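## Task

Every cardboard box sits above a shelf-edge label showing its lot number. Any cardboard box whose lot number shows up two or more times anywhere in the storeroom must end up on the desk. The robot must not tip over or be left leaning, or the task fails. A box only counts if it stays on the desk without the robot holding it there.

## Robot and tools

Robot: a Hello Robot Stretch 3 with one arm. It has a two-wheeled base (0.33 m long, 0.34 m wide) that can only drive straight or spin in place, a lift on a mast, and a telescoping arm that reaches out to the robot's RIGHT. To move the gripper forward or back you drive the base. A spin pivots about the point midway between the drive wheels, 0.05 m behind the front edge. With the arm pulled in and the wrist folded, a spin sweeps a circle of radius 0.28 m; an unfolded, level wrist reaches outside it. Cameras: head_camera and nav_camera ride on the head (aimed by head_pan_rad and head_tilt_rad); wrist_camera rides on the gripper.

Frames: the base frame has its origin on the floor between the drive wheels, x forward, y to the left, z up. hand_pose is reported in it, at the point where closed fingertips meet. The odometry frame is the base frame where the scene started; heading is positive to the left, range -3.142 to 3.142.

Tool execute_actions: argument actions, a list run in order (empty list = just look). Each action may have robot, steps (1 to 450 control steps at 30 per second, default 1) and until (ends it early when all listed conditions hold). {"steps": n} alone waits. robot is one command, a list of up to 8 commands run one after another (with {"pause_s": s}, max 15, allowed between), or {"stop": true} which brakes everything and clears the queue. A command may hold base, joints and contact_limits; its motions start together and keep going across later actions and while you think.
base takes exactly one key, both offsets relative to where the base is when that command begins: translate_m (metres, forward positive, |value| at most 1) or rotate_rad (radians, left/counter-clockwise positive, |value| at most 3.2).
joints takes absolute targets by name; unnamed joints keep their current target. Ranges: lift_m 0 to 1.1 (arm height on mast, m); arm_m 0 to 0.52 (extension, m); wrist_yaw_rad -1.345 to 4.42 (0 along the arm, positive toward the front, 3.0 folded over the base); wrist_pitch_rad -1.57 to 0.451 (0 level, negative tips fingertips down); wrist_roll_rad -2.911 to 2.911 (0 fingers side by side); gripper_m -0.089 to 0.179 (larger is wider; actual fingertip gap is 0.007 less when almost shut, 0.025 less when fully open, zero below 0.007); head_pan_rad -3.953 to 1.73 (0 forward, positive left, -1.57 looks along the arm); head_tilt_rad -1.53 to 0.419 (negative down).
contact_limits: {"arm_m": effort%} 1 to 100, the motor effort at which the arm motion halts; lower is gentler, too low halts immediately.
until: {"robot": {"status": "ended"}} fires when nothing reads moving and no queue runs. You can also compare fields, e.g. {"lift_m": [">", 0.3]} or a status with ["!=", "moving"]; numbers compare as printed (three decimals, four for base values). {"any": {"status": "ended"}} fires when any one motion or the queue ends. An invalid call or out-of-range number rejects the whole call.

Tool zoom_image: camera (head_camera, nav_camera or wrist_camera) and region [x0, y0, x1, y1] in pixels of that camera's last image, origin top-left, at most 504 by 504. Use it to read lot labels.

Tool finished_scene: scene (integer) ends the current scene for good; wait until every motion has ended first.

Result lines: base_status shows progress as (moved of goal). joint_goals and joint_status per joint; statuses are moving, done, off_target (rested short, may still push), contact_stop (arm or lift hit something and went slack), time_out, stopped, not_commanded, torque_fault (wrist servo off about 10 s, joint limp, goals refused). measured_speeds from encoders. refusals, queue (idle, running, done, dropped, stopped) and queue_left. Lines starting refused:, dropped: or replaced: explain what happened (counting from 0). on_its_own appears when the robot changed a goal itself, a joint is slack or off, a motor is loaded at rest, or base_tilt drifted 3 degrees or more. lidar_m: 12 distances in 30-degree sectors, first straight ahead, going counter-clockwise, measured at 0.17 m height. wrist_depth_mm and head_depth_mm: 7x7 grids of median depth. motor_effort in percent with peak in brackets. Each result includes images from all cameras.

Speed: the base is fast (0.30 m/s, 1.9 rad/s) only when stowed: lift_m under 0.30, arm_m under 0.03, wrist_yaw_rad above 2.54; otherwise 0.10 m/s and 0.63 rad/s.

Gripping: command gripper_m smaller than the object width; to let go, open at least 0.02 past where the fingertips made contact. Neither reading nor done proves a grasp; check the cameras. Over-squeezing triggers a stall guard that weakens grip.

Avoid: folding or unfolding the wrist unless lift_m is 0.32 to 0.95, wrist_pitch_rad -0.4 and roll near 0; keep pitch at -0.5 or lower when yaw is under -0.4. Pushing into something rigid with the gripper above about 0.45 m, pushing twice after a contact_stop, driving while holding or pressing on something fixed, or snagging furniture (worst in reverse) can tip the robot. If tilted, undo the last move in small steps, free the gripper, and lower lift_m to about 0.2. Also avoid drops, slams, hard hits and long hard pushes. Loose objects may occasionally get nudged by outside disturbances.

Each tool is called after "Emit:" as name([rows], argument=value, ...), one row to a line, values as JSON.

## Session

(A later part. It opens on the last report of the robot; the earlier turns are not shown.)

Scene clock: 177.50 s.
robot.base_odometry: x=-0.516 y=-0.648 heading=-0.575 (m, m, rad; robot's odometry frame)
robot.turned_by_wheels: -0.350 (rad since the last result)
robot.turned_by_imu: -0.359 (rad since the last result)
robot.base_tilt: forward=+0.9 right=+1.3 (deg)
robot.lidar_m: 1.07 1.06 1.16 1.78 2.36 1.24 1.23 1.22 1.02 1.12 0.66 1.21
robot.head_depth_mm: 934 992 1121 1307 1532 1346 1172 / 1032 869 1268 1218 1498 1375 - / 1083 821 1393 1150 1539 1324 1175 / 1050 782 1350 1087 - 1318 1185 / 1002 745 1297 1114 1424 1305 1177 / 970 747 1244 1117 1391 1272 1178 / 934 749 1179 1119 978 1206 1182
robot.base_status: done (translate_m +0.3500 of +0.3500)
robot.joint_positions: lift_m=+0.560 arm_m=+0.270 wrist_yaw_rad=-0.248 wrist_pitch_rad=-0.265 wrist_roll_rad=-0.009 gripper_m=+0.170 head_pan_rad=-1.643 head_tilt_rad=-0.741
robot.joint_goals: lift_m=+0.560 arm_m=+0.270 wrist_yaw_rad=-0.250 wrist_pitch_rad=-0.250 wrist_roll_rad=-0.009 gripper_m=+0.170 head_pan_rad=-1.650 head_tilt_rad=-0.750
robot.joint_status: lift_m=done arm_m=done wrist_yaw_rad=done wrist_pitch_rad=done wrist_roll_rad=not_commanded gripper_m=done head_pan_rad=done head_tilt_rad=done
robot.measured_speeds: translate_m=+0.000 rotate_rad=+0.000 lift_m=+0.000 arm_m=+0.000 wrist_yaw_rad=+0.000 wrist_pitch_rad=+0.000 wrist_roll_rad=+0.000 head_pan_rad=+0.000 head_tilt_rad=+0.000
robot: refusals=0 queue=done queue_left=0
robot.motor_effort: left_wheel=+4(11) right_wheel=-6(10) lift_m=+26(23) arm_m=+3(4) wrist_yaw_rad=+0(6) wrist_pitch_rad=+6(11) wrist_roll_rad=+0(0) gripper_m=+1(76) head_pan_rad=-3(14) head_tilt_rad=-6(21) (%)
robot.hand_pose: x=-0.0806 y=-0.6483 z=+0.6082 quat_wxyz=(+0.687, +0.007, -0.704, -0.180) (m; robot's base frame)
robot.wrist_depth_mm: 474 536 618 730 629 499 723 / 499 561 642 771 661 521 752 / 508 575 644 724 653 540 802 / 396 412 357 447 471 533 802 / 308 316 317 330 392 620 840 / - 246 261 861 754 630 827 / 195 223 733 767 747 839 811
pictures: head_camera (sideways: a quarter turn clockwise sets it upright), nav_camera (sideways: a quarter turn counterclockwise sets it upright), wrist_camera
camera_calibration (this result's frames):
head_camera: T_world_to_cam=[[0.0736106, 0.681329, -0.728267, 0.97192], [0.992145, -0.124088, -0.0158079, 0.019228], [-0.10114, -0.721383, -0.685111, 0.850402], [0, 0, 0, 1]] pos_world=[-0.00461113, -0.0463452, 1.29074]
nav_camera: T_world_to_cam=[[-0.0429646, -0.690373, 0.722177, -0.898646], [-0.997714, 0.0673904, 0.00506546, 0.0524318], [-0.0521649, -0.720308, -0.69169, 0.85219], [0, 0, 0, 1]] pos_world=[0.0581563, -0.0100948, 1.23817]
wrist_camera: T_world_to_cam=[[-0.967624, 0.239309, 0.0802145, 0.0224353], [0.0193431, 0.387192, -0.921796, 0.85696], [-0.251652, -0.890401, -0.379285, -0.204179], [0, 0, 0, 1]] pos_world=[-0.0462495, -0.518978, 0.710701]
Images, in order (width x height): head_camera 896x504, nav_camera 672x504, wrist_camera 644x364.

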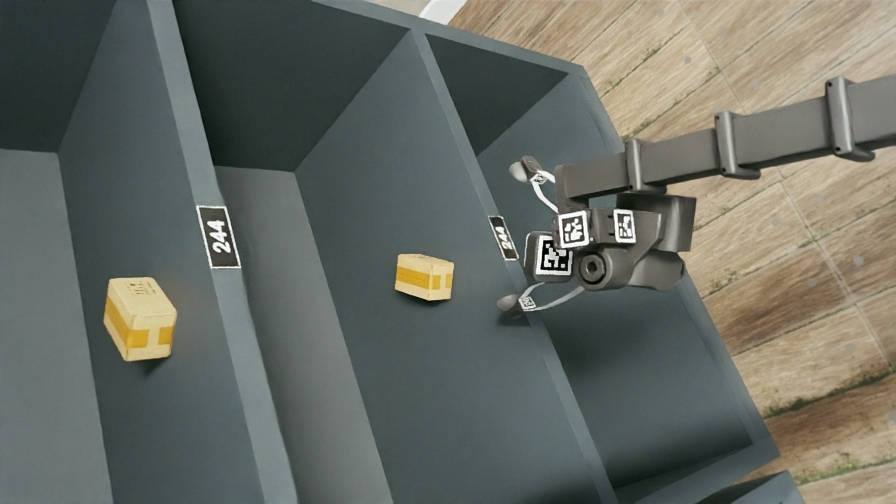

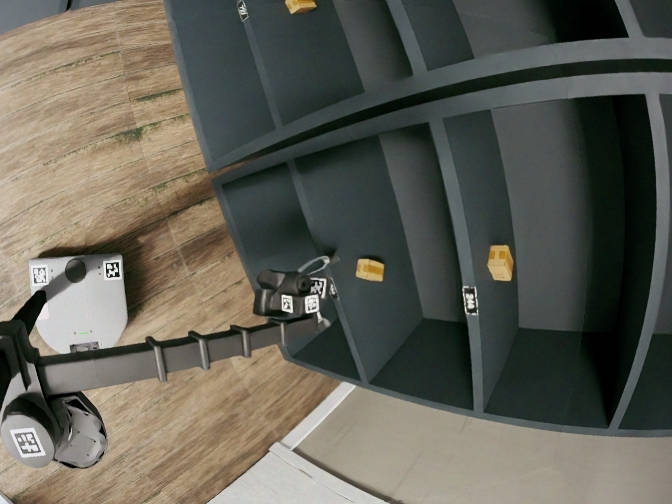

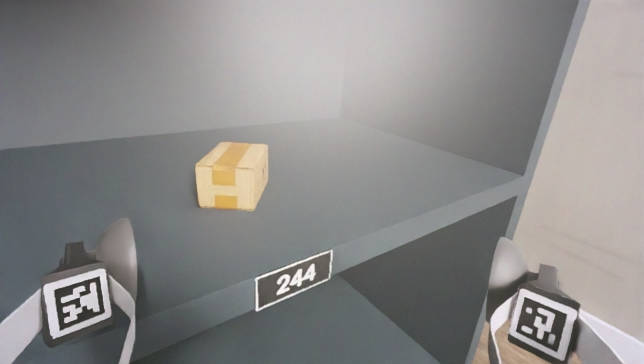

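Emit:
execute_actions([
  {"robot":[{"base":{"translate_m":0.033},"joints":{"arm_m":0.39,"lift_m":0.535}}],"steps":450,"until":{"robot":{"status":"ended"}}},
])

Scene clock: 190.30 s.
robot.base_odometry: x=-0.488 y=-0.666 heading=-0.575 (m, m, rad; robot's odometry frame)
robot.turned_by_wheels: +0.000 (rad since the last result)
robot.turned_by_imu: -0.001 (rad since the last result)
robot.base_tilt: forward=+0.9 right=+1.3 (deg)
robot.lidar_m: 1.04 1.03 1.12 1.72 1.52 1.27 1.26 1.25 1.04 1.11 0.64 1.20
robot.head_depth_mm: 970 1024 1158 1287 1502 1346 1175 / 1052 866 1302 1215 1501 1345 1205 / 1070 821 1393 1150 1516 1333 1164 / 1037 767 1331 1114 1403 1323 1180 / 995 745 1280 1110 1419 1298 1178 / 957 748 1228 1117 998 1276 1180 / 929 749 1159 1115 953 1130 1181
robot.base_status: done (translate_m +0.0330 of +0.0330)
robot.joint_positions: lift_m=+0.535 arm_m=+0.390 wrist_yaw_rad=-0.248 wrist_pitch_rad=-0.265 wrist_roll_rad=-0.009 gripper_m=+0.170 head_pan_rad=-1.643 head_tilt_rad=-0.741
robot.joint_goals: lift_m=+0.535 arm_m=+0.390 wrist_yaw_rad=-0.250 wrist_pitch_rad=-0.250 wrist_roll_rad=-0.009 gripper_m=+0.170 head_pan_rad=-1.650 head_tilt_rad=-0.750
robot.joint_status: lift_m=done arm_m=done wrist_yaw_rad=done wrist_pitch_rad=done wrist_roll_rad=not_commanded gripper_m=done head_pan_rad=done head_tilt_rad=done
robot.measured_speeds: translate_m=+0.000 rotate_rad=+0.000 lift_m=+0.000 arm_m=+0.000 wrist_yaw_rad=+0.000 wrist_pitch_rad=+0.000 wrist_roll_rad=+0.000 head_pan_rad=+0.000 head_tilt_rad=+0.000
robot: refusals=0 queue=done queue_left=0
robot.motor_effort: left_wheel=+4(8) right_wheel=-6(8) lift_m=+18(25) arm_m=+2(3) wrist_yaw_rad=-2(2) wrist_pitch_rad=+6(6) wrist_roll_rad=+0(0) gripper_m=+0(1) head_pan_rad=-2(3) head_tilt_rad=-6(5) (%)
robot.hand_pose: x=-0.0806 y=-0.7682 z=+0.5835 quat_wxyz=(+0.687, +0.007, -0.704, -0.180) (m; robot's base frame)
robot.wrist_depth_mm: 388 436 503 591 612 493 409 / 399 456 533 635 629 499 418 / 415 464 527 600 597 520 425 / 338 353 318 338 403 421 424 / 257 270 246 254 290 301 449 / - 210 214 220 225 229 791 / 165 174 177 181 192 583 814
pictures: head_camera (sideways: a quarter turn clockwise sets it upright), nav_camera (sideways: a quarter turn counterclockwise sets it upright), wrist_camera
camera_calibration (this result's frames):
head_camera: T_world_to_cam=[[0.0736491, 0.681342, -0.728251, 0.971898], [0.992139, -0.124142, -0.0158092, 0.0192296], [-0.101178, -0.721361, -0.685128, 0.850425], [0, 0, 0, 1]] pos_world=[-0.00461365, -0.0463444, 1.29074]
nav_camera: T_world_to_cam=[[-0.0430035, -0.690387, 0.722161, -0.898625], [-0.99771, 0.0674448, 0.00506535, 0.0524319], [-0.052203, -0.720289, -0.691707, 0.852212], [0, 0, 0, 1]] pos_world=[0.0581559, -0.0100962, 1.23817]
wrist_camera: T_world_to_cam=[[-0.967625, 0.239309, 0.0802125, 0.0531282], [0.0194418, 0.387534, -0.92165, 0.880826], [-0.251644, -0.890252, -0.37964, -0.320044], [0, 0, 0, 1]] pos_world=[-0.0462538, -0.638984, 0.68605]
Images, in order (width x height): head_camera 896x504, nav_camera 672x504, wrist_camera 644x364.

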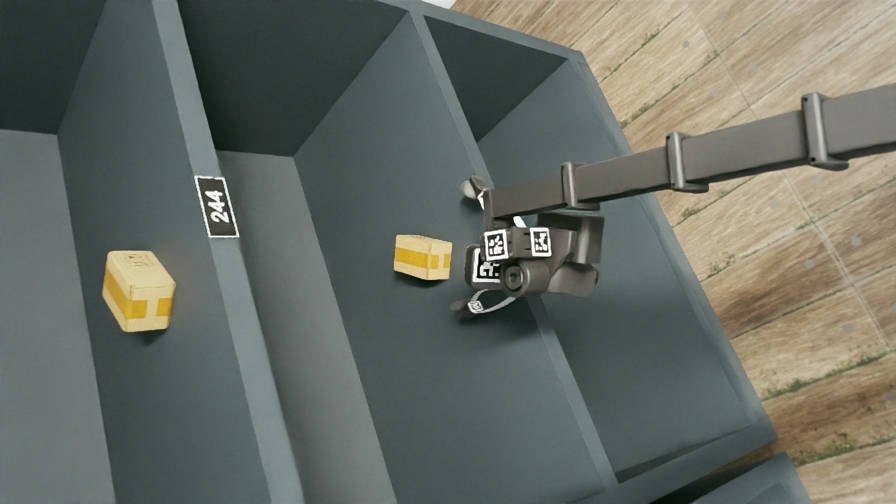

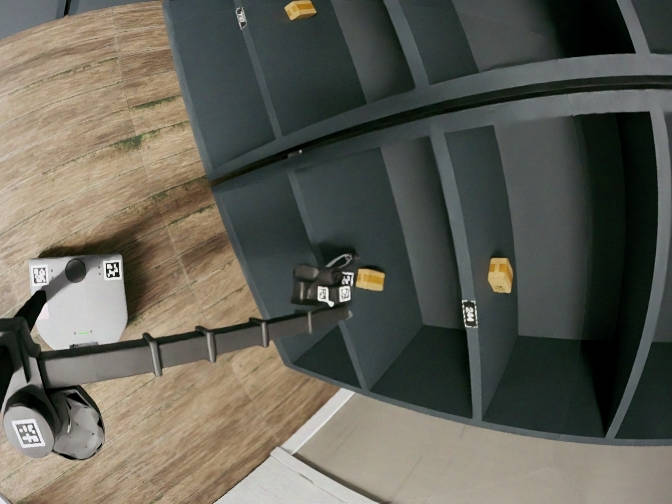

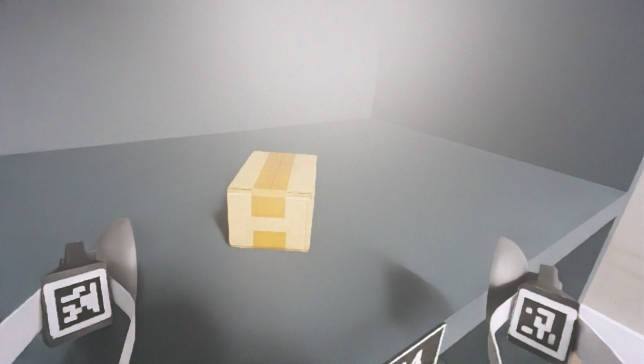

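Emit:
execute_actions([
  {"robot":[{"joints":{"arm_m":0.51,"lift_m":0.52}}],"steps":450,"until":{"robot":{"status":"ended"}}},
])

Scene clock: 203.33 s.
robot.base_odometry: x=-0.488 y=-0.666 heading=-0.575 (m, m, rad; robot's odometry frame)
robot.turned_by_wheels: +0.000 (rad since the last result)
robot.turned_by_imu: -0.001 (rad since the last result)
robot.base_tilt: forward=+0.8 right=+1.3 (deg)
robot.lidar_m: 1.04 1.03 1.12 1.72 1.52 1.28 1.26 1.25 1.04 1.11 0.65 1.20
robot.head_depth_mm: 970 1026 1163 1283 1503 1338 1169 / 1046 866 1303 1216 1505 1346 1197 / 1071 819 1383 1165 1483 1328 1169 / 1037 767 1338 1179 1465 1331 1182 / 993 744 1283 1117 1420 1299 1183 / 958 747 1227 1118 999 1271 1178 / 932 749 1163 1118 948 1123 1180
robot.base_status: done (translate_m +0.0330 of +0.0330)
robot.joint_positions: lift_m=+0.520 arm_m=+0.510 wrist_yaw_rad=-0.248 wrist_pitch_rad=-0.265 wrist_roll_rad=-0.009 gripper_m=+0.170 head_pan_rad=-1.643 head_tilt_rad=-0.741
robot.joint_goals: lift_m=+0.520 arm_m=+0.510 wrist_yaw_rad=-0.250 wrist_pitch_rad=-0.250 wrist_roll_rad=-0.009 gripper_m=+0.170 head_pan_rad=-1.650 head_tilt_rad=-0.750
robot.joint_status: lift_m=done arm_m=done wrist_yaw_rad=done wrist_pitch_rad=done wrist_roll_rad=not_commanded gripper_m=done head_pan_rad=done head_tilt_rad=done
robot.measured_speeds: translate_m=+0.000 rotate_rad=+0.000 lift_m=+0.000 arm_m=+0.000 wrist_yaw_rad=+0.000 wrist_pitch_rad=+0.000 wrist_roll_rad=+0.000 head_pan_rad=+0.000 head_tilt_rad=+0.000
robot: refusals=0 queue=done queue_left=0
robot.motor_effort: left_wheel=+4(4) right_wheel=-6(6) lift_m=+19(21) arm_m=+3(2) wrist_yaw_rad=+0(1) wrist_pitch_rad=+6(6) wrist_roll_rad=+0(0) gripper_m=+1(0) head_pan_rad=-3(3) head_tilt_rad=-5(6) (%)
robot.hand_pose: x=-0.0806 y=-0.8882 z=+0.5684 quat_wxyz=(+0.687, +0.007, -0.704, -0.180) (m; robot's base frame)
robot.wrist_depth_mm: 308 343 398 469 536 450 374 / 317 360 415 500 564 460 379 / 330 375 432 495 548 474 390 / 305 315 330 342 359 376 375 / 231 241 228 155 258 270 276 / - 188 131 123 200 205 214 / 148 156 134 128 164 164 180
pictures: head_camera (sideways: a quarter turn clockwise sets it upright), nav_camera (sideways: a quarter turn counterclockwise sets it upright), wrist_camera
camera_calibration (this result's frames):
head_camera: T_world_to_cam=[[0.0736501, 0.681355, -0.728238, 0.971882], [0.992139, -0.124142, -0.0158101, 0.0192308], [-0.101177, -0.721349, -0.685142, 0.850442], [0, 0, 0, 1]] pos_world=[-0.00461364, -0.0463442, 1.29074]
nav_camera: T_world_to_cam=[[-0.0430045, -0.6904, 0.722148, -0.898608], [-0.99771, 0.0674448, 0.00506526, 0.052432], [-0.0522022, -0.720277, -0.69172, 0.852229], [0, 0, 0, 1]] pos_world=[0.058156, -0.010095, 1.23817]
wrist_camera: T_world_to_cam=[[-0.96762, 0.239328, 0.0802121, 0.0830619], [0.019462, 0.387576, -0.921632, 0.913518], [-0.251661, -0.890228, -0.379684, -0.432527], [0, 0, 0, 1]] pos_world=[-0.0462565, -0.758985, 0.671042]
Images, in order (width x height): head_camera 896x504, nav_camera 672x504, wrist_camera 644x364.

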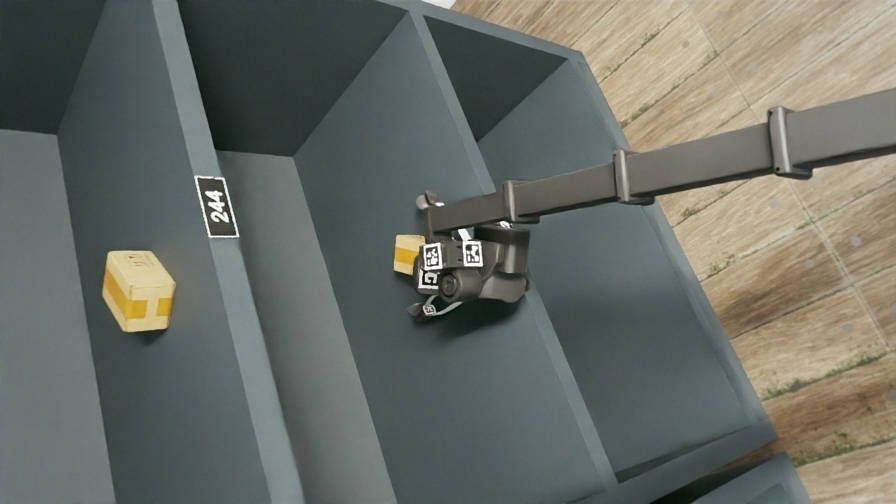

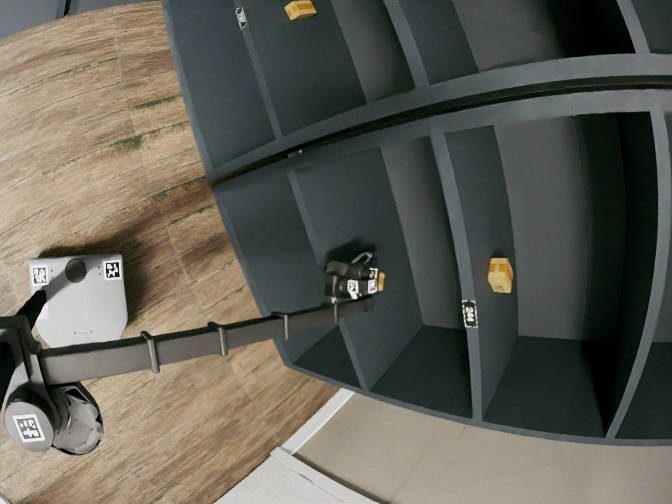

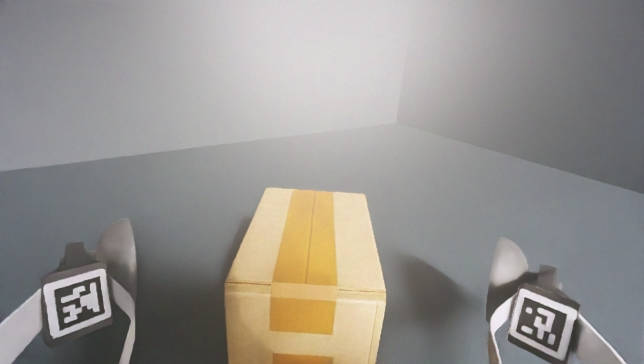

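Emit:
execute_actions([
  {"robot":[{"joints":{"lift_m":0.514}},{"joints":{"gripper_m":0.01}},{"joints":{"lift_m":0.55}}],"steps":450,"until":{"robot":{"status":"ended"}}},
])

Scene clock: 210.77 s.
robot.base_odometry: x=-0.488 y=-0.666 heading=-0.575 (m, m, rad; robot's odometry frame)
robot.turned_by_wheels: +0.000 (rad since the last result)
robot.turned_by_imu: -0.001 (rad since the last result)
robot.base_tilt: forward=+0.8 right=+1.3 (deg)
robot.lidar_m: 1.04 1.03 1.13 1.72 1.52 1.27 1.26 1.25 1.04 1.11 0.65 1.19
robot.head_depth_mm: 971 1026 1160 1286 1501 1346 1172 / 1045 862 1294 1222 1504 1374 1198 / 1069 818 1394 1145 1517 1318 1184 / 1036 769 1339 - 1445 1322 1176 / 990 743 1277 1112 1419 1298 1182 / 960 747 1229 1120 998 1270 1184 / 930 748 1163 1116 950 1124 1181
robot.base_status: done (translate_m +0.0330 of +0.0330)
robot.joint_positions: lift_m=+0.550 arm_m=+0.510 wrist_yaw_rad=-0.249 wrist_pitch_rad=-0.274 wrist_roll_rad=-0.009 gripper_m=+0.011 head_pan_rad=-1.643 head_tilt_rad=-0.741
robot.joint_goals: lift_m=+0.550 arm_m=+0.510 wrist_yaw_rad=-0.250 wrist_pitch_rad=-0.250 wrist_roll_rad=-0.009 gripper_m=+0.010 head_pan_rad=-1.650 head_tilt_rad=-0.750
robot.joint_status: lift_m=done arm_m=done wrist_yaw_rad=done wrist_pitch_rad=done wrist_roll_rad=not_commanded gripper_m=done head_pan_rad=done head_tilt_rad=done
robot.measured_speeds: translate_m=+0.000 rotate_rad=+0.000 lift_m=+0.000 arm_m=+0.000 wrist_yaw_rad=+0.000 wrist_pitch_rad=+0.000 wrist_roll_rad=+0.000 head_pan_rad=+0.000 head_tilt_rad=+0.000
robot: refusals=0 queue=done queue_left=0
robot.motor_effort: left_wheel=+4(5) right_wheel=-6(7) lift_m=+25(26) arm_m=+2(2) wrist_yaw_rad=+0(1) wrist_pitch_rad=+9(9) wrist_roll_rad=+0(0) gripper_m=-19(94) head_pan_rad=-3(3) head_tilt_rad=-6(5) (%)
robot.hand_pose: x=-0.0807 y=-0.8874 z=+0.5959 quat_wxyz=(+0.686, +0.010, -0.704, -0.183) (m; robot's base frame)
robot.wrist_depth_mm: 307 343 391 466 534 447 370 / 318 361 421 499 564 461 379 / 332 379 441 528 577 478 391 / 338 370 384 201 429 440 398 / 275 284 279 145 313 320 329 / 222 226 122 126 130 250 255 / 185 186 178 135 190 205 208
pictures: head_camera (sideways: a quarter turn clockwise sets it upright), nav_camera (sideways: a quarter turn counterclockwise sets it upright), wrist_camera
camera_calibration (this result's frames):
head_camera: T_world_to_cam=[[0.0736558, 0.68143, -0.728167, 0.97179], [0.992139, -0.124141, -0.0158155, 0.0192379], [-0.101172, -0.721278, -0.685217, 0.85054], [0, 0, 0, 1]] pos_world=[-0.00461357, -0.046343, 1.29073]
nav_camera: T_world_to_cam=[[-0.0430102, -0.690475, 0.722077, -0.898515], [-0.99771, 0.0674446, 0.00506476, 0.0524327], [-0.0521973, -0.720205, -0.691795, 0.852326], [0, 0, 0, 1]] pos_world=[0.0581564, -0.0100884, 1.23817]
wrist_camera: T_world_to_cam=[[-0.967544, 0.23965, 0.0801606, 0.0809425], [0.0218889, 0.395502, -0.918204, 0.943681], [-0.251751, -0.886648, -0.387912, -0.413307], [0, 0, 0, 1]] pos_world=[-0.0463914, -0.759084, 0.699676]
Images, in order (width x height): head_camera 896x504, nav_camera 672x504, wrist_camera 644x364.

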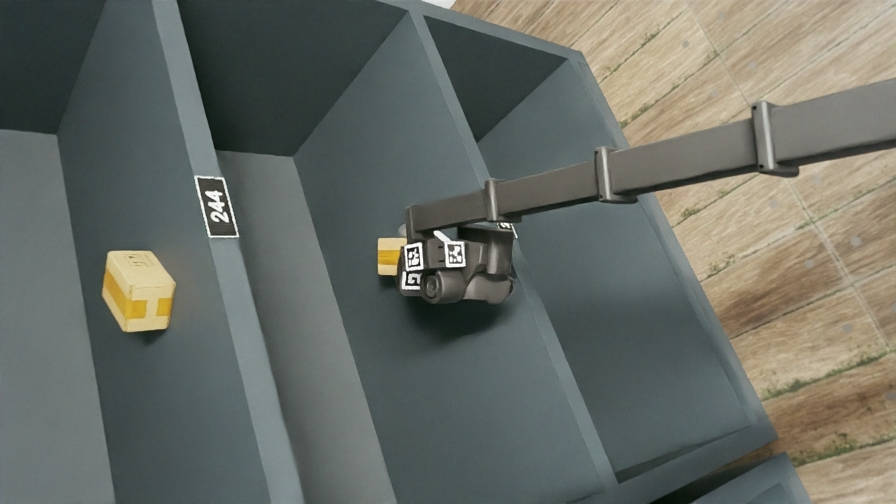

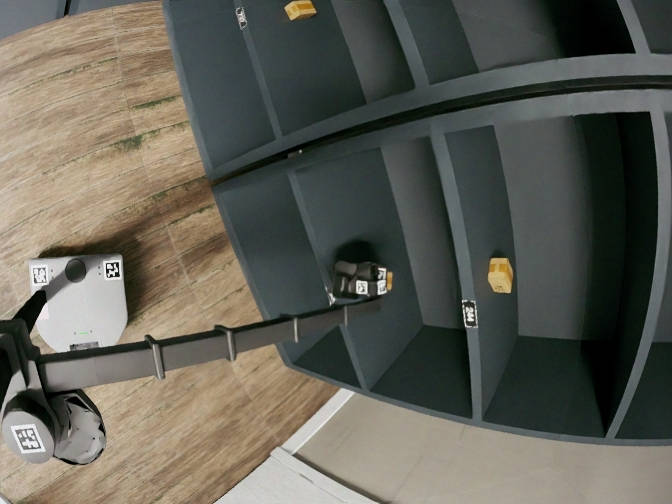

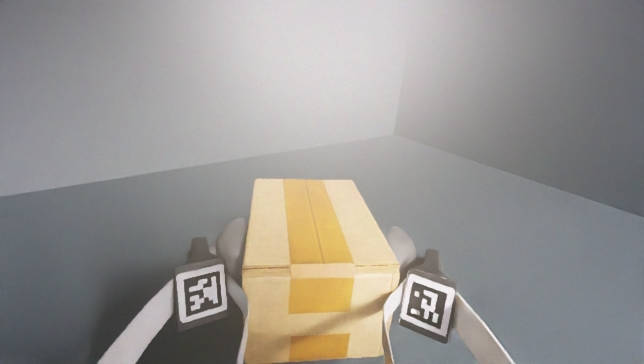

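Emit:
execute_actions([
  {"robot":{"joints":{"arm_m":0.05}},"steps":450,"until":{"robot":{"arm_m":["<",0.2]}}},
  {"robot":[{"base":{"rotate_rad":-0.61},"joints":{"lift_m":0.78,"wrist_yaw_rad":0.0}},{"base":{"translate_m":-0.40}},{"base":{"rotate_rad":-1.53},"joints":{"head_pan_rad":-1.6,"head_tilt_rad":-0.7}}],"steps":450,"until":{"robot":{"status":"ended"}}},
])

Scene clock: 245.13 s.
robot.base_odometry: x=-0.639 y=-0.296 heading=-2.714 (m, m, rad; robot's odometry frame)
robot.turned_by_wheels: -2.140 (rad since the last result)
robot.turned_by_imu: -2.180 (rad since the last result)
robot.base_tilt: forward=+0.8 right=+1.2 (deg)
robot.lidar_m: 1.10 1.15 1.01 1.52 1.27 1.25 1.33 1.95 1.12 0.87 1.07 1.03
robot.head_depth_mm: 2916 1549 2258 1975 1617 - - / 2592 1557 1119 1866 1627 - - / 2076 1561 1120 900 1576 - - / 1766 1578 1126 873 578 - 1192 / 1527 1567 1122 932 1352 1375 1199 / 1344 1427 1126 1136 1595 1387 1197 / 1201 1296 1128 1510 1590 1381 1197
robot.base_status: done (rotate_rad -1.5298 of -1.5300)
robot.joint_positions: lift_m=+0.780 arm_m=+0.050 wrist_yaw_rad=-0.002 wrist_pitch_rad=-0.275 wrist_roll_rad=-0.009 gripper_m=+0.011 head_pan_rad=-1.607 head_tilt_rad=-0.705
robot.joint_goals: lift_m=+0.780 arm_m=+0.050 wrist_yaw_rad=+0.000 wrist_pitch_rad=-0.250 wrist_roll_rad=-0.009 gripper_m=+0.010 head_pan_rad=-1.600 head_tilt_rad=-0.700
robot.joint_status: lift_m=done arm_m=done wrist_yaw_rad=done wrist_pitch_rad=done wrist_roll_rad=not_commanded gripper_m=done head_pan_rad=done head_tilt_rad=done
robot.measured_speeds: translate_m=+0.000 rotate_rad=+0.000 lift_m=+0.000 arm_m=+0.000 wrist_yaw_rad=+0.000 wrist_pitch_rad=+0.000 wrist_roll_rad=+0.000 head_pan_rad=+0.000 head_tilt_rad=+0.000
robot: refusals=0 queue=done queue_left=0
robot.motor_effort: left_wheel=+5(9) right_wheel=-6(12) lift_m=+26(25) arm_m=-3(1) wrist_yaw_rad=+3(6) wrist_pitch_rad=+10(10) wrist_roll_rad=+0(0) gripper_m=-18(19) head_pan_rad=+5(7) head_tilt_rad=+1(7) (%)
robot.hand_pose: x=-0.0221 y=-0.4353 z=+0.8256 quat_wxyz=(+0.704, +0.097, -0.697, -0.098) (m; robot's base frame)
robot.wrist_depth_mm: 692 835 - - - - - / 706 854 - - - - - / 732 725 764 830 870 - - / 771 866 529 202 554 - - / 787 968 662 145 441 - - / 824 - 122 126 129 - - / 857 - 823 135 - - -
pictures: head_camera (sideways: a quarter turn clockwise sets it upright), nav_camera (sideways: a quarter turn counterclockwise sets it upright), wrist_camera
camera_calibration (this result's frames):
head_camera: T_world_to_cam=[[0.0480312, 0.656837, -0.752501, 1.00366], [0.995955, -0.0887714, -0.0139155, 0.0167417], [-0.0759408, -0.748789, -0.658444, 0.815562], [0, 0, 0, 1]] pos_world=[-0.00294658, -0.0470718, 1.29249]
nav_camera: T_world_to_cam=[[-0.0170868, -0.664986, 0.746661, -0.930714], [-0.999488, 0.0315595, 0.00523472, 0.052222], [-0.0270453, -0.746189, -0.665185, 0.817561], [0, 0, 0, 1]] pos_world=[0.0584035, -0.0105038, 1.23848]
wrist_camera: T_world_to_cam=[[-0.996775, -0.00382847, 0.0801514, -0.0957519], [-0.0752938, 0.389986, -0.917737, 0.969574], [-0.0277444, -0.920813, -0.389016, 0.0823963], [0, 0, 0, 1]] pos_world=[-0.0201543, -0.302615, 0.929542]
Images, in order (width x height): head_camera 896x504, nav_camera 672x504, wrist_camera 644x364.

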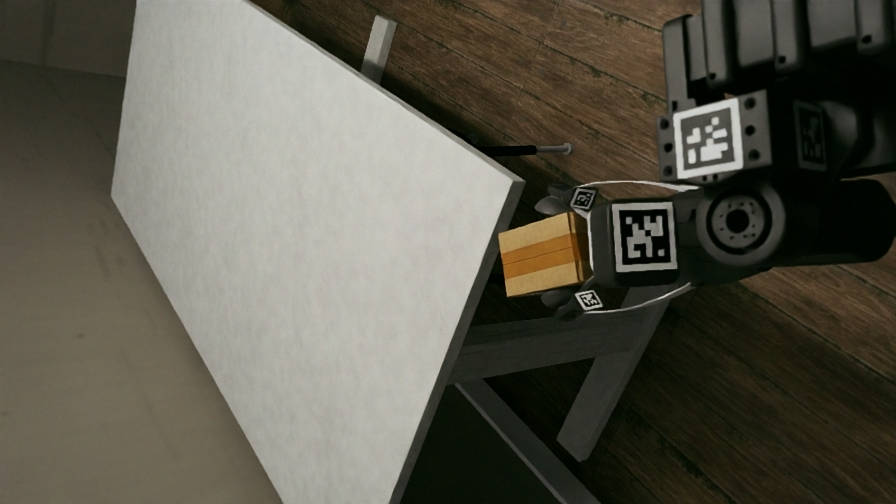

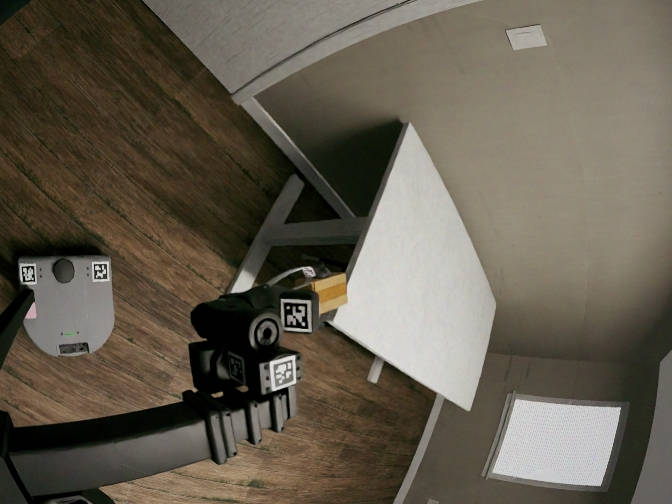

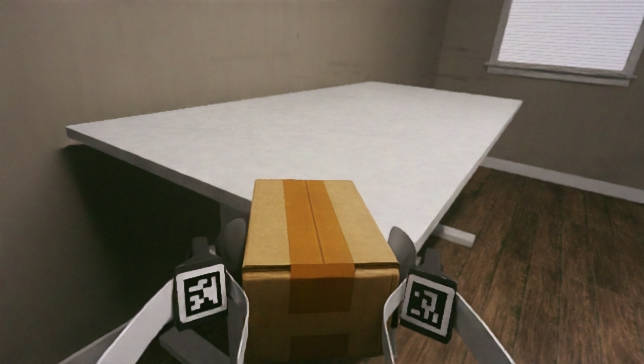

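Emit:
execute_actions([
  {"robot":{"joints":{"arm_m":0.47,"lift_m":0.74}},"steps":450,"until":{"robot":{"arm_m":[">",0.40]}}},
  {"robot":{"joints":{"lift_m":0.715}},"steps":450,"until":{"robot":{"status":"ended"}}},
])

Scene clock: 255.77 s.
robot.base_odometry: x=-0.639 y=-0.296 heading=-2.714 (m, m, rad; robot's odometry frame)
robot.turned_by_wheels: +0.000 (rad since the last result)
robot.turned_by_imu: -0.001 (rad since the last result)
robot.base_tilt: forward=+0.8 right=+1.2 (deg)
robot.lidar_m: 1.10 1.15 1.01 1.53 1.27 1.25 1.33 1.95 1.12 0.87 1.07 1.03
robot.head_depth_mm: 2930 1550 2246 1968 1623 1398 - / 2595 1551 1114 1884 1685 - 1181 / 2070 1556 1164 823 1587 1367 1189 / 1781 1565 1192 848 1626 1371 1190 / 1528 1567 1128 934 1413 1377 1196 / 1341 1424 1123 1133 1590 1379 1194 / 1202 1297 1131 1506 1596 1388 1200
robot.base_status: done (rotate_rad -1.5298 of -1.5300)
robot.joint_positions: lift_m=+0.715 arm_m=+0.470 wrist_yaw_rad=-0.002 wrist_pitch_rad=-0.276 wrist_roll_rad=-0.009 gripper_m=+0.011 head_pan_rad=-1.607 head_tilt_rad=-0.704
robot.joint_goals: lift_m=+0.715 arm_m=+0.470 wrist_yaw_rad=+0.000 wrist_pitch_rad=-0.250 wrist_roll_rad=-0.009 gripper_m=+0.010 head_pan_rad=-1.600 head_tilt_rad=-0.700
robot.joint_status: lift_m=done arm_m=done wrist_yaw_rad=done wrist_pitch_rad=done wrist_roll_rad=not_commanded gripper_m=done head_pan_rad=done head_tilt_rad=done
robot.measured_speeds: translate_m=+0.000 rotate_rad=+0.000 lift_m=+0.000 arm_m=+0.000 wrist_yaw_rad=+0.000 wrist_pitch_rad=+0.000 wrist_roll_rad=+0.000 head_pan_rad=+0.000 head_tilt_rad=+0.000
robot: refusals=0 queue=done queue_left=0
robot.motor_effort: left_wheel=+4(5) right_wheel=-6(6) lift_m=+20(26) arm_m=+3(2) wrist_yaw_rad=+1(3) wrist_pitch_rad=+10(10) wrist_roll_rad=+0(0) gripper_m=-19(20) head_pan_rad=+4(5) head_tilt_rad=+2(1) (%)
robot.hand_pose: x=-0.0220 y=-0.8547 z=+0.7609 quat_wxyz=(+0.704, +0.097, -0.697, -0.098) (m; robot's base frame)
robot.wrist_depth_mm: 507 599 767 - - - - / 521 633 799 - - - - / 460 485 518 555 592 629 702 / 315 324 334 202 369 385 406 / 238 243 243 145 270 277 285 / 192 196 122 126 130 216 221 / 160 162 155 135 164 178 180
pictures: head_camera (sideways: a quarter turn clockwise sets it upright), nav_camera (sideways: a quarter turn counterclockwise sets it upright), wrist_camera
camera_calibration (this result's frames):
head_camera: T_world_to_cam=[[0.0480303, 0.656816, -0.75252, 1.00369], [0.995955, -0.0887716, -0.013914, 0.0167397], [-0.0759413, -0.748808, -0.658422, 0.815534], [0, 0, 0, 1]] pos_world=[-0.00294658, -0.0470721, 1.29249]
nav_camera: T_world_to_cam=[[-0.0170859, -0.664964, 0.74668, -0.930739], [-0.999488, 0.0315594, 0.00523485, 0.0522218], [-0.0270458, -0.746208, -0.665163, 0.817533], [0, 0, 0, 1]] pos_world=[0.0584035, -0.0105056, 1.23848]
wrist_camera: T_world_to_cam=[[-0.996774, -0.00430632, 0.0801495, -0.092471], [-0.0754705, 0.390235, -0.917617, 1.07389], [-0.0273255, -0.920705, -0.389301, -0.328617], [0, 0, 0, 1]] pos_world=[-0.0201055, -0.722025, 0.864897]
Images, in order (width x height): head_camera 896x504, nav_camera 672x504, wrist_camera 644x364.

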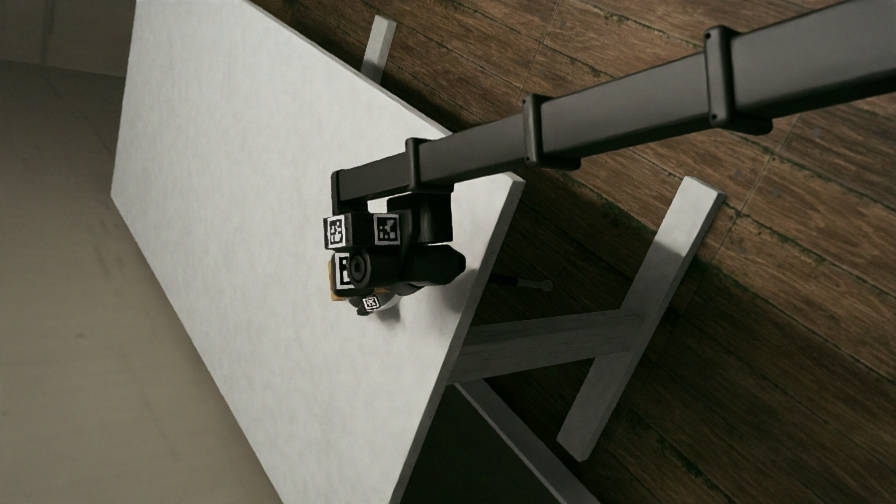

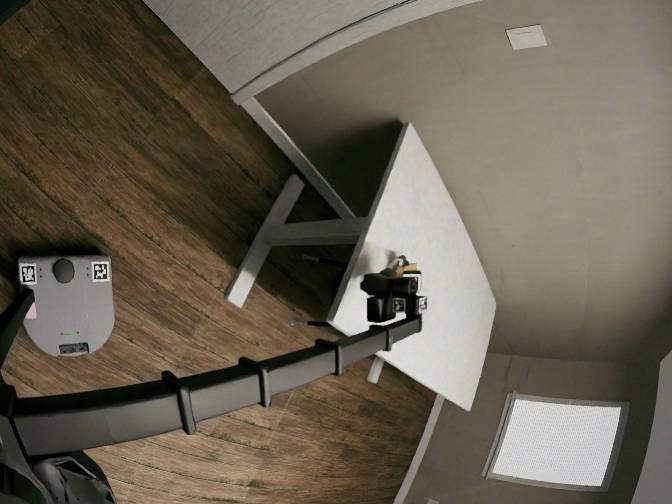

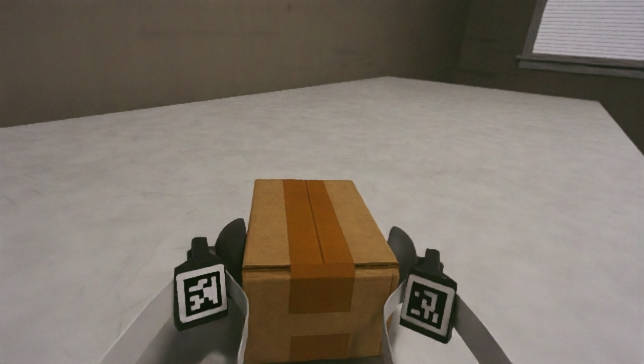

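Emit:
execute_actions([
  {"robot":[{"joints":{"lift_m":0.703}},{"joints":{"gripper_m":0.14}},{"joints":{"lift_m":0.78,"arm_m":0.36}}],"steps":450,"until":{"robot":{"status":"ended"}}},
])

Scene clock: 282.43 s.
robot.base_odometry: x=-0.639 y=-0.296 heading=-2.714 (m, m, rad; robot's odometry frame)
robot.turned_by_wheels: +0.000 (rad since the last result)
robot.turned_by_imu: -0.001 (rad since the last result)
robot.base_tilt: forward=+0.9 right=+1.2 (deg)
robot.lidar_m: 1.10 1.15 1.01 1.53 1.27 1.25 1.33 1.94 1.12 0.88 1.07 1.03
robot.head_depth_mm: 2896 1556 2253 1973 1645 - - / 2598 1556 1112 1969 - 1373 1192 / 2069 1559 1189 822 1575 1370 1191 / 1778 1560 1194 - 1629 1367 1192 / 1533 1573 1151 953 1421 1373 1193 / 1348 1427 1132 1135 1588 1376 1198 / 1201 1294 1135 1505 1596 1377 1197
robot.base_status: done (rotate_rad -1.5298 of -1.5300)
robot.joint_positions: lift_m=+0.780 arm_m=+0.360 wrist_yaw_rad=-0.002 wrist_pitch_rad=-0.275 wrist_roll_rad=-0.009 gripper_m=+0.140 head_pan_rad=-1.607 head_tilt_rad=-0.704
robot.joint_goals: lift_m=+0.780 arm_m=+0.360 wrist_yaw_rad=+0.000 wrist_pitch_rad=-0.250 wrist_roll_rad=-0.009 gripper_m=+0.140 head_pan_rad=-1.600 head_tilt_rad=-0.700
robot.joint_status: lift_m=done arm_m=done wrist_yaw_rad=done wrist_pitch_rad=done wrist_roll_rad=not_commanded gripper_m=done head_pan_rad=done head_tilt_rad=done
robot.measured_speeds: translate_m=+0.000 rotate_rad=+0.000 lift_m=+0.000 arm_m=+0.000 wrist_yaw_rad=+0.000 wrist_pitch_rad=+0.000 wrist_roll_rad=+0.000 head_pan_rad=+0.000 head_tilt_rad=+0.000
robot: refusals=0 queue=done queue_left=0
robot.motor_effort: left_wheel=+4(4) right_wheel=-6(6) lift_m=+26(27) arm_m=-3(5) wrist_yaw_rad=+3(2) wrist_pitch_rad=+9(10) wrist_roll_rad=+0(0) gripper_m=+0(78) head_pan_rad=+4(4) head_tilt_rad=+1(1) (%)
robot.hand_pose: x=-0.0220 y=-0.7454 z=+0.8259 quat_wxyz=(+0.704, +0.097, -0.697, -0.097) (m; robot's base frame)
robot.wrist_depth_mm: 555 663 836 - - - - / 572 686 883 - - - - / 590 673 772 823 855 940 - / 464 480 497 518 548 570 - / 350 375 372 301 395 414 - / 285 - 295 264 314 334 355 / 237 235 245 249 254 246 285
pictures: head_camera (sideways: a quarter turn clockwise sets it upright), nav_camera (sideways: a quarter turn counterclockwise sets it upright), wrist_camera
camera_calibration (this result's frames):
head_camera: T_world_to_cam=[[0.0480258, 0.656811, -0.752525, 1.00369], [0.995955, -0.0887652, -0.0139136, 0.0167393], [-0.0759366, -0.748813, -0.658417, 0.815527], [0, 0, 0, 1]] pos_world=[-0.00294628, -0.0470722, 1.29249]
nav_camera: T_world_to_cam=[[-0.0170813, -0.664959, 0.746685, -0.930745], [-0.999488, 0.0315529, 0.00523488, 0.0522218], [-0.027041, -0.746213, -0.665158, 0.817527], [0, 0, 0, 1]] pos_world=[0.0584035, -0.0105057, 1.23848]
wrist_camera: T_world_to_cam=[[-0.996773, -0.00421104, 0.0801571, -0.0971401], [-0.0754754, 0.389059, -0.918116, 1.09038], [-0.0273196, -0.921203, -0.388122, -0.204056], [0, 0, 0, 1]] pos_world=[-0.0201047, -0.612608, 0.929681]
Images, in order (width x height): head_camera 896x504, nav_camera 672x504, wrist_camera 644x364.

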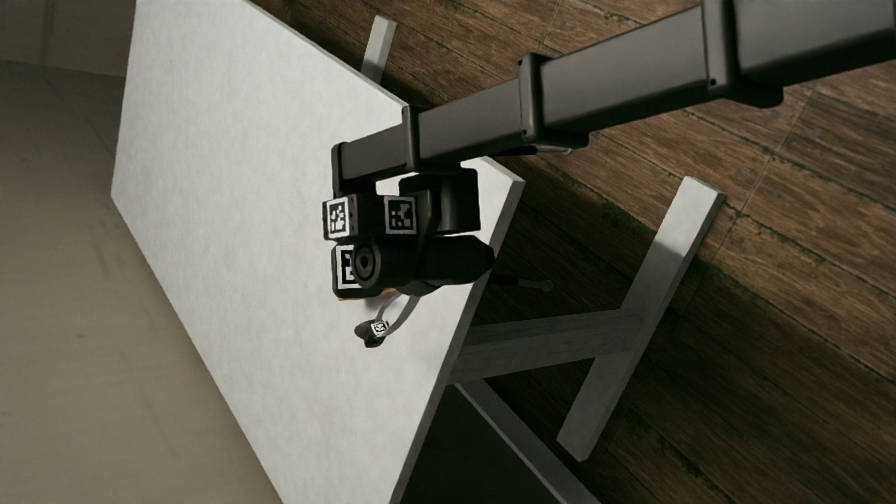

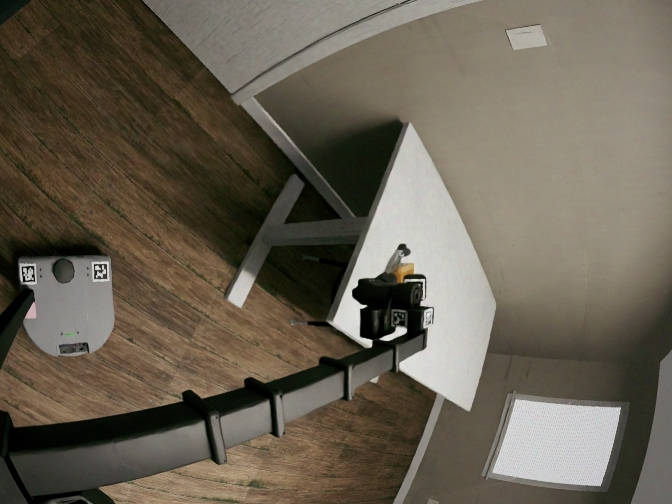

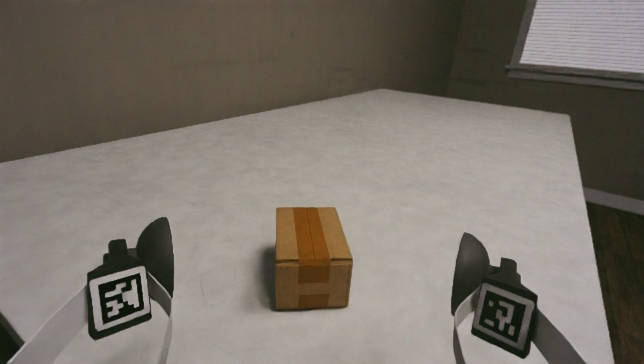

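Emit:
execute_actions([
  {"robot":{"base":{"rotate_rad":0.204},"joints":{"lift_m":1.03,"arm_m":0.0,"gripper_m":0.179}},"steps":450,"until":{"robot":{"base_status":["!=","moving"]}}},
  {"robot":[{"base":{"translate_m":0.48}},{"base":{"rotate_rad":2.39},"joints":{"wrist_yaw_rad":0.57,"head_pan_rad":-1.4,"head_tilt_rad":-0.45}},{"joints":{"arm_m":0.2}}],"steps":450,"until":{"robot":{"status":"ended"}}},
])

Scene clock: 316.83 s.
robot.base_odometry: x=-1.026 y=-0.579 heading=-0.121 (m, m, rad; robot's odometry frame)
robot.turned_by_wheels: +2.594 (rad since the last result)
robot.turned_by_imu: +2.637 (rad since the last result)
robot.base_tilt: forward=+0.9 right=+1.3 (deg)
robot.lidar_m: 1.58 1.67 2.43 1.03 0.95 0.71 0.70 0.74 0.68 1.09 0.85 1.61
robot.head_depth_mm: 874 933 - - 1183 969 1183 / 889 960 - - 1184 970 1219 / 906 981 1035 - 1194 976 1247 / 925 998 1052 778 1247 976 1255 / 941 1022 1073 836 1250 982 1284 / 962 1046 1095 840 1256 1013 1293 / 973 1030 1036 796 1129 1019 1203
robot.base_status: done (rotate_rad +2.3898 of +2.3900)
robot.joint_positions: lift_m=+1.030 arm_m=+0.200 wrist_yaw_rad=+0.568 wrist_pitch_rad=-0.274 wrist_roll_rad=-0.009 gripper_m=+0.179 head_pan_rad=-1.407 head_tilt_rad=-0.458
robot.joint_goals: lift_m=+1.030 arm_m=+0.200 wrist_yaw_rad=+0.570 wrist_pitch_rad=-0.250 wrist_roll_rad=-0.009 gripper_m=+0.179 head_pan_rad=-1.400 head_tilt_rad=-0.450
robot.joint_status: lift_m=done arm_m=done wrist_yaw_rad=done wrist_pitch_rad=done wrist_roll_rad=not_commanded gripper_m=done head_pan_rad=done head_tilt_rad=done
robot.measured_speeds: translate_m=+0.000 rotate_rad=+0.000 lift_m=+0.000 arm_m=+0.000 wrist_yaw_rad=+0.000 wrist_pitch_rad=+0.000 wrist_roll_rad=+0.000 head_pan_rad=+0.000 head_tilt_rad=+0.000
robot: refusals=0 queue=done queue_left=0
robot.motor_effort: left_wheel=-4(11) right_wheel=+5(12) lift_m=+25(25) arm_m=+2(7) wrist_yaw_rad=+2(5) wrist_pitch_rad=+9(9) wrist_roll_rad=+0(0) gripper_m=+0(84) head_pan_rad=+4(24) head_tilt_rad=+4(23) (%)
robot.hand_pose: x=+0.1077 y=-0.5472 z=+1.0760 quat_wxyz=(+0.703, +0.289, -0.642, +0.105) (m; robot's base frame)
robot.wrist_depth_mm: - 454 576 709 632 546 482 / - 482 607 743 661 565 499 / 766 510 620 734 669 586 513 / - 504 449 468 368 515 507 / - 584 392 345 355 370 381 / - 619 764 313 279 283 297 / - 690 744 783 265 234 251
pictures: head_camera (sideways: a quarter turn clockwise sets it upright), nav_camera (sideways: a quarter turn counterclockwise sets it upright), wrist_camera
camera_calibration (this result's frames):
head_camera: T_world_to_cam=[[-0.0502173, 0.452339, -0.890431, 1.18409], [0.994028, 0.109125, -0.000624443, -0.000547699], [0.0968854, -0.885145, -0.455118, 0.549979], [0, 0, 0, 1]] pos_world=[0.00672142, -0.0487415, 1.30466]
nav_camera: T_world_to_cam=[[0.0823617, -0.455373, 0.886483, -1.11362], [-0.986059, -0.166278, 0.00619879, 0.0508831], [0.144579, -0.874635, -0.46272, 0.55311], [0, 0, 0, 1]] pos_world=[0.0619247, -0.0148808, 1.24282]
wrist_camera: T_world_to_cam=[[-0.837101, -0.541143, 0.0801612, -0.298147], [-0.273127, 0.286468, -0.918334, 1.21809], [0.473987, -0.790633, -0.387604, 0.0960404], [0, 0, 0, 1]] pos_world=[0.037594, -0.434353, 1.17974]
Images, in order (width x height): head_camera 896x504, nav_camera 672x504, wrist_camera 644x364.

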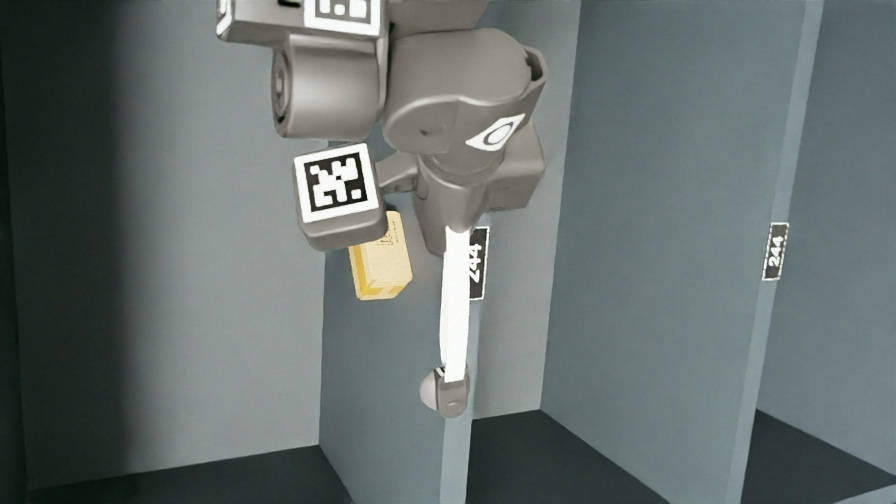

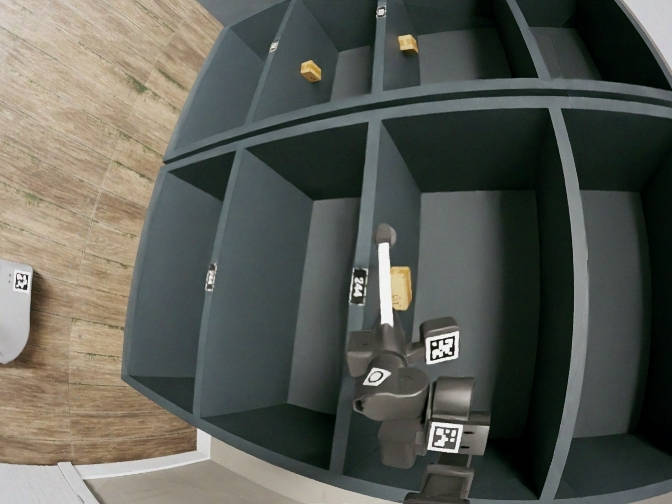

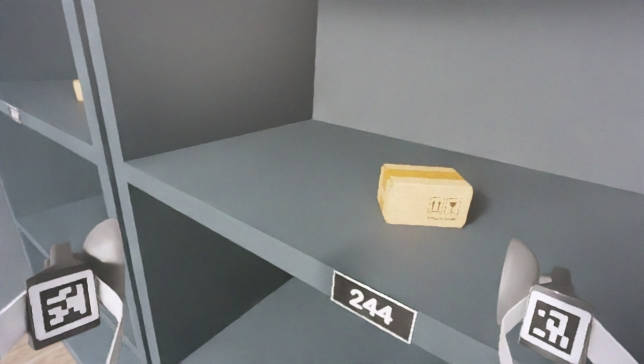

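Emit:
execute_actions([
  {"robot":{"base":{"translate_m":0.009},"joints":{"lift_m":1.04,"arm_m":0.455}},"steps":450,"until":{"robot":{"status":"ended"}}},
])

Scene clock: 327.63 s.
robot.base_odometry: x=-1.017 y=-0.580 heading=-0.121 (m, m, rad; robot's odometry frame)
robot.turned_by_wheels: +0.000 (rad since the last result)
robot.turned_by_imu: -0.001 (rad since the last result)
robot.base_tilt: forward=+0.8 right=+1.3 (deg)
robot.lidar_m: 1.57 1.66 2.41 1.03 0.97 0.72 0.71 0.75 0.69 1.08 0.85 1.60
robot.head_depth_mm: 875 917 962 716 1181 966 1185 / 891 938 931 722 1198 970 1216 / 908 966 1016 728 1236 975 1254 / 922 998 1041 735 1248 976 1253 / 941 1019 1075 783 1250 979 1284 / 965 1044 1096 790 1258 1016 1288 / 968 1032 1021 797 1122 1020 1187
robot.base_status: done (translate_m +0.0090 of +0.0090)
robot.joint_positions: lift_m=+1.040 arm_m=+0.455 wrist_yaw_rad=+0.568 wrist_pitch_rad=-0.274 wrist_roll_rad=-0.009 gripper_m=+0.179 head_pan_rad=-1.407 head_tilt_rad=-0.458
robot.joint_goals: lift_m=+1.040 arm_m=+0.455 wrist_yaw_rad=+0.570 wrist_pitch_rad=-0.250 wrist_roll_rad=-0.009 gripper_m=+0.179 head_pan_rad=-1.400 head_tilt_rad=-0.450
robot.joint_status: lift_m=done arm_m=done wrist_yaw_rad=done wrist_pitch_rad=done wrist_roll_rad=not_commanded gripper_m=done head_pan_rad=done head_tilt_rad=done
robot.measured_speeds: translate_m=+0.000 rotate_rad=+0.000 lift_m=+0.000 arm_m=+0.000 wrist_yaw_rad=+0.000 wrist_pitch_rad=+0.000 wrist_roll_rad=+0.000 head_pan_rad=+0.000 head_tilt_rad=+0.000
robot: refusals=0 queue=done queue_left=0
robot.motor_effort: left_wheel=-4(7) right_wheel=+5(11) lift_m=+25(24) arm_m=+3(3) wrist_yaw_rad=+3(2) wrist_pitch_rad=+9(9) wrist_roll_rad=+0(0) gripper_m=+1(0) head_pan_rad=+5(4) head_tilt_rad=+3(2) (%)
robot.hand_pose: x=+0.1077 y=-0.8022 z=+1.0860 quat_wxyz=(+0.703, +0.289, -0.642, +0.105) (m; robot's base frame)
robot.wrist_depth_mm: 365 432 520 459 389 335 295 / 378 450 552 483 403 350 304 / 391 474 585 510 424 362 317 / 396 448 470 492 441 376 326 / 339 345 351 360 373 376 340 / - 273 278 288 292 297 313 / 216 227 179 175 240 243 262
pictures: head_camera (sideways: a quarter turn clockwise sets it upright), nav_camera (sideways: a quarter turn counterclockwise sets it upright), wrist_camera
camera_calibration (this result's frames):
head_camera: T_world_to_cam=[[-0.050204, 0.45226, -0.890472, 1.18415], [0.994028, 0.109124, -0.000619488, -0.00055415], [0.0968922, -0.885185, -0.455037, 0.549874], [0, 0, 0, 1]] pos_world=[0.00672138, -0.0487412, 1.30466]
nav_camera: T_world_to_cam=[[0.0823486, -0.455294, 0.886525, -1.11367], [-0.98606, -0.166277, 0.00619908, 0.0508828], [0.144586, -0.874677, -0.46264, 0.553005], [0, 0, 0, 1]] pos_world=[0.0619256, -0.0148861, 1.24282]
wrist_camera: T_world_to_cam=[[-0.836982, -0.541328, 0.0801613, -0.43705], [-0.273184, 0.286398, -0.918339, 1.30029], [0.474165, -0.790532, -0.387592, -0.101649], [0, 0, 0, 1]] pos_world=[0.0376138, -0.689343, 1.18974]
Images, in order (width x height): head_camera 896x504, nav_camera 672x504, wrist_camera 644x364.

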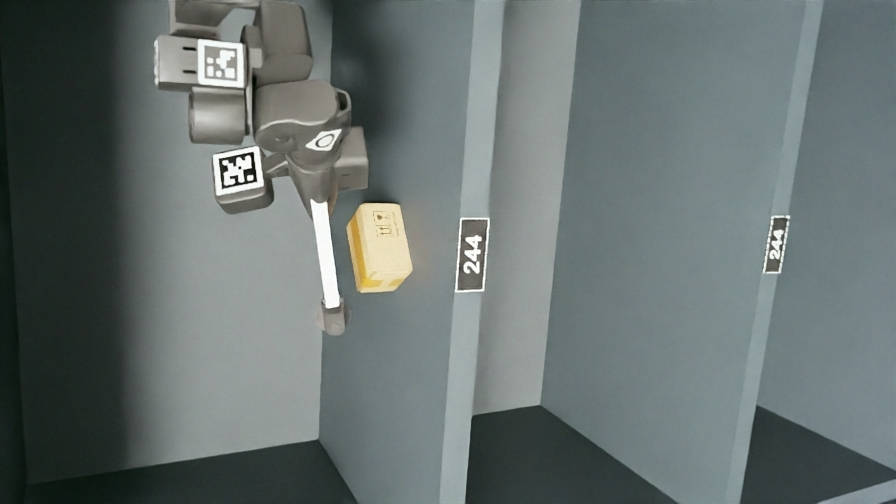

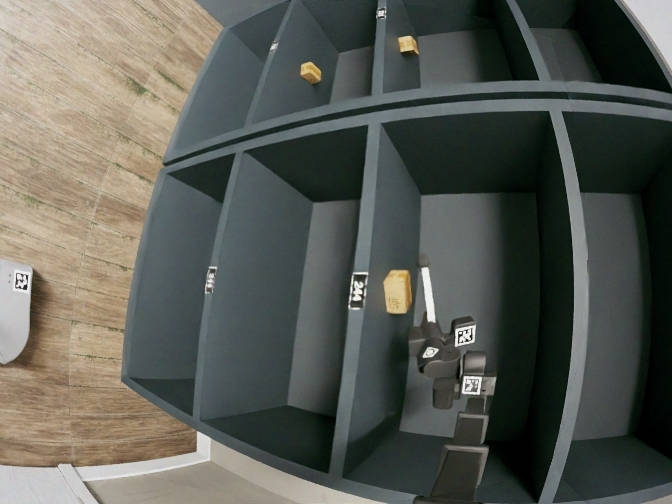

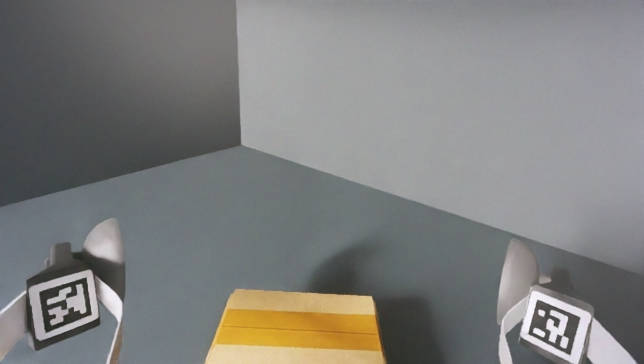

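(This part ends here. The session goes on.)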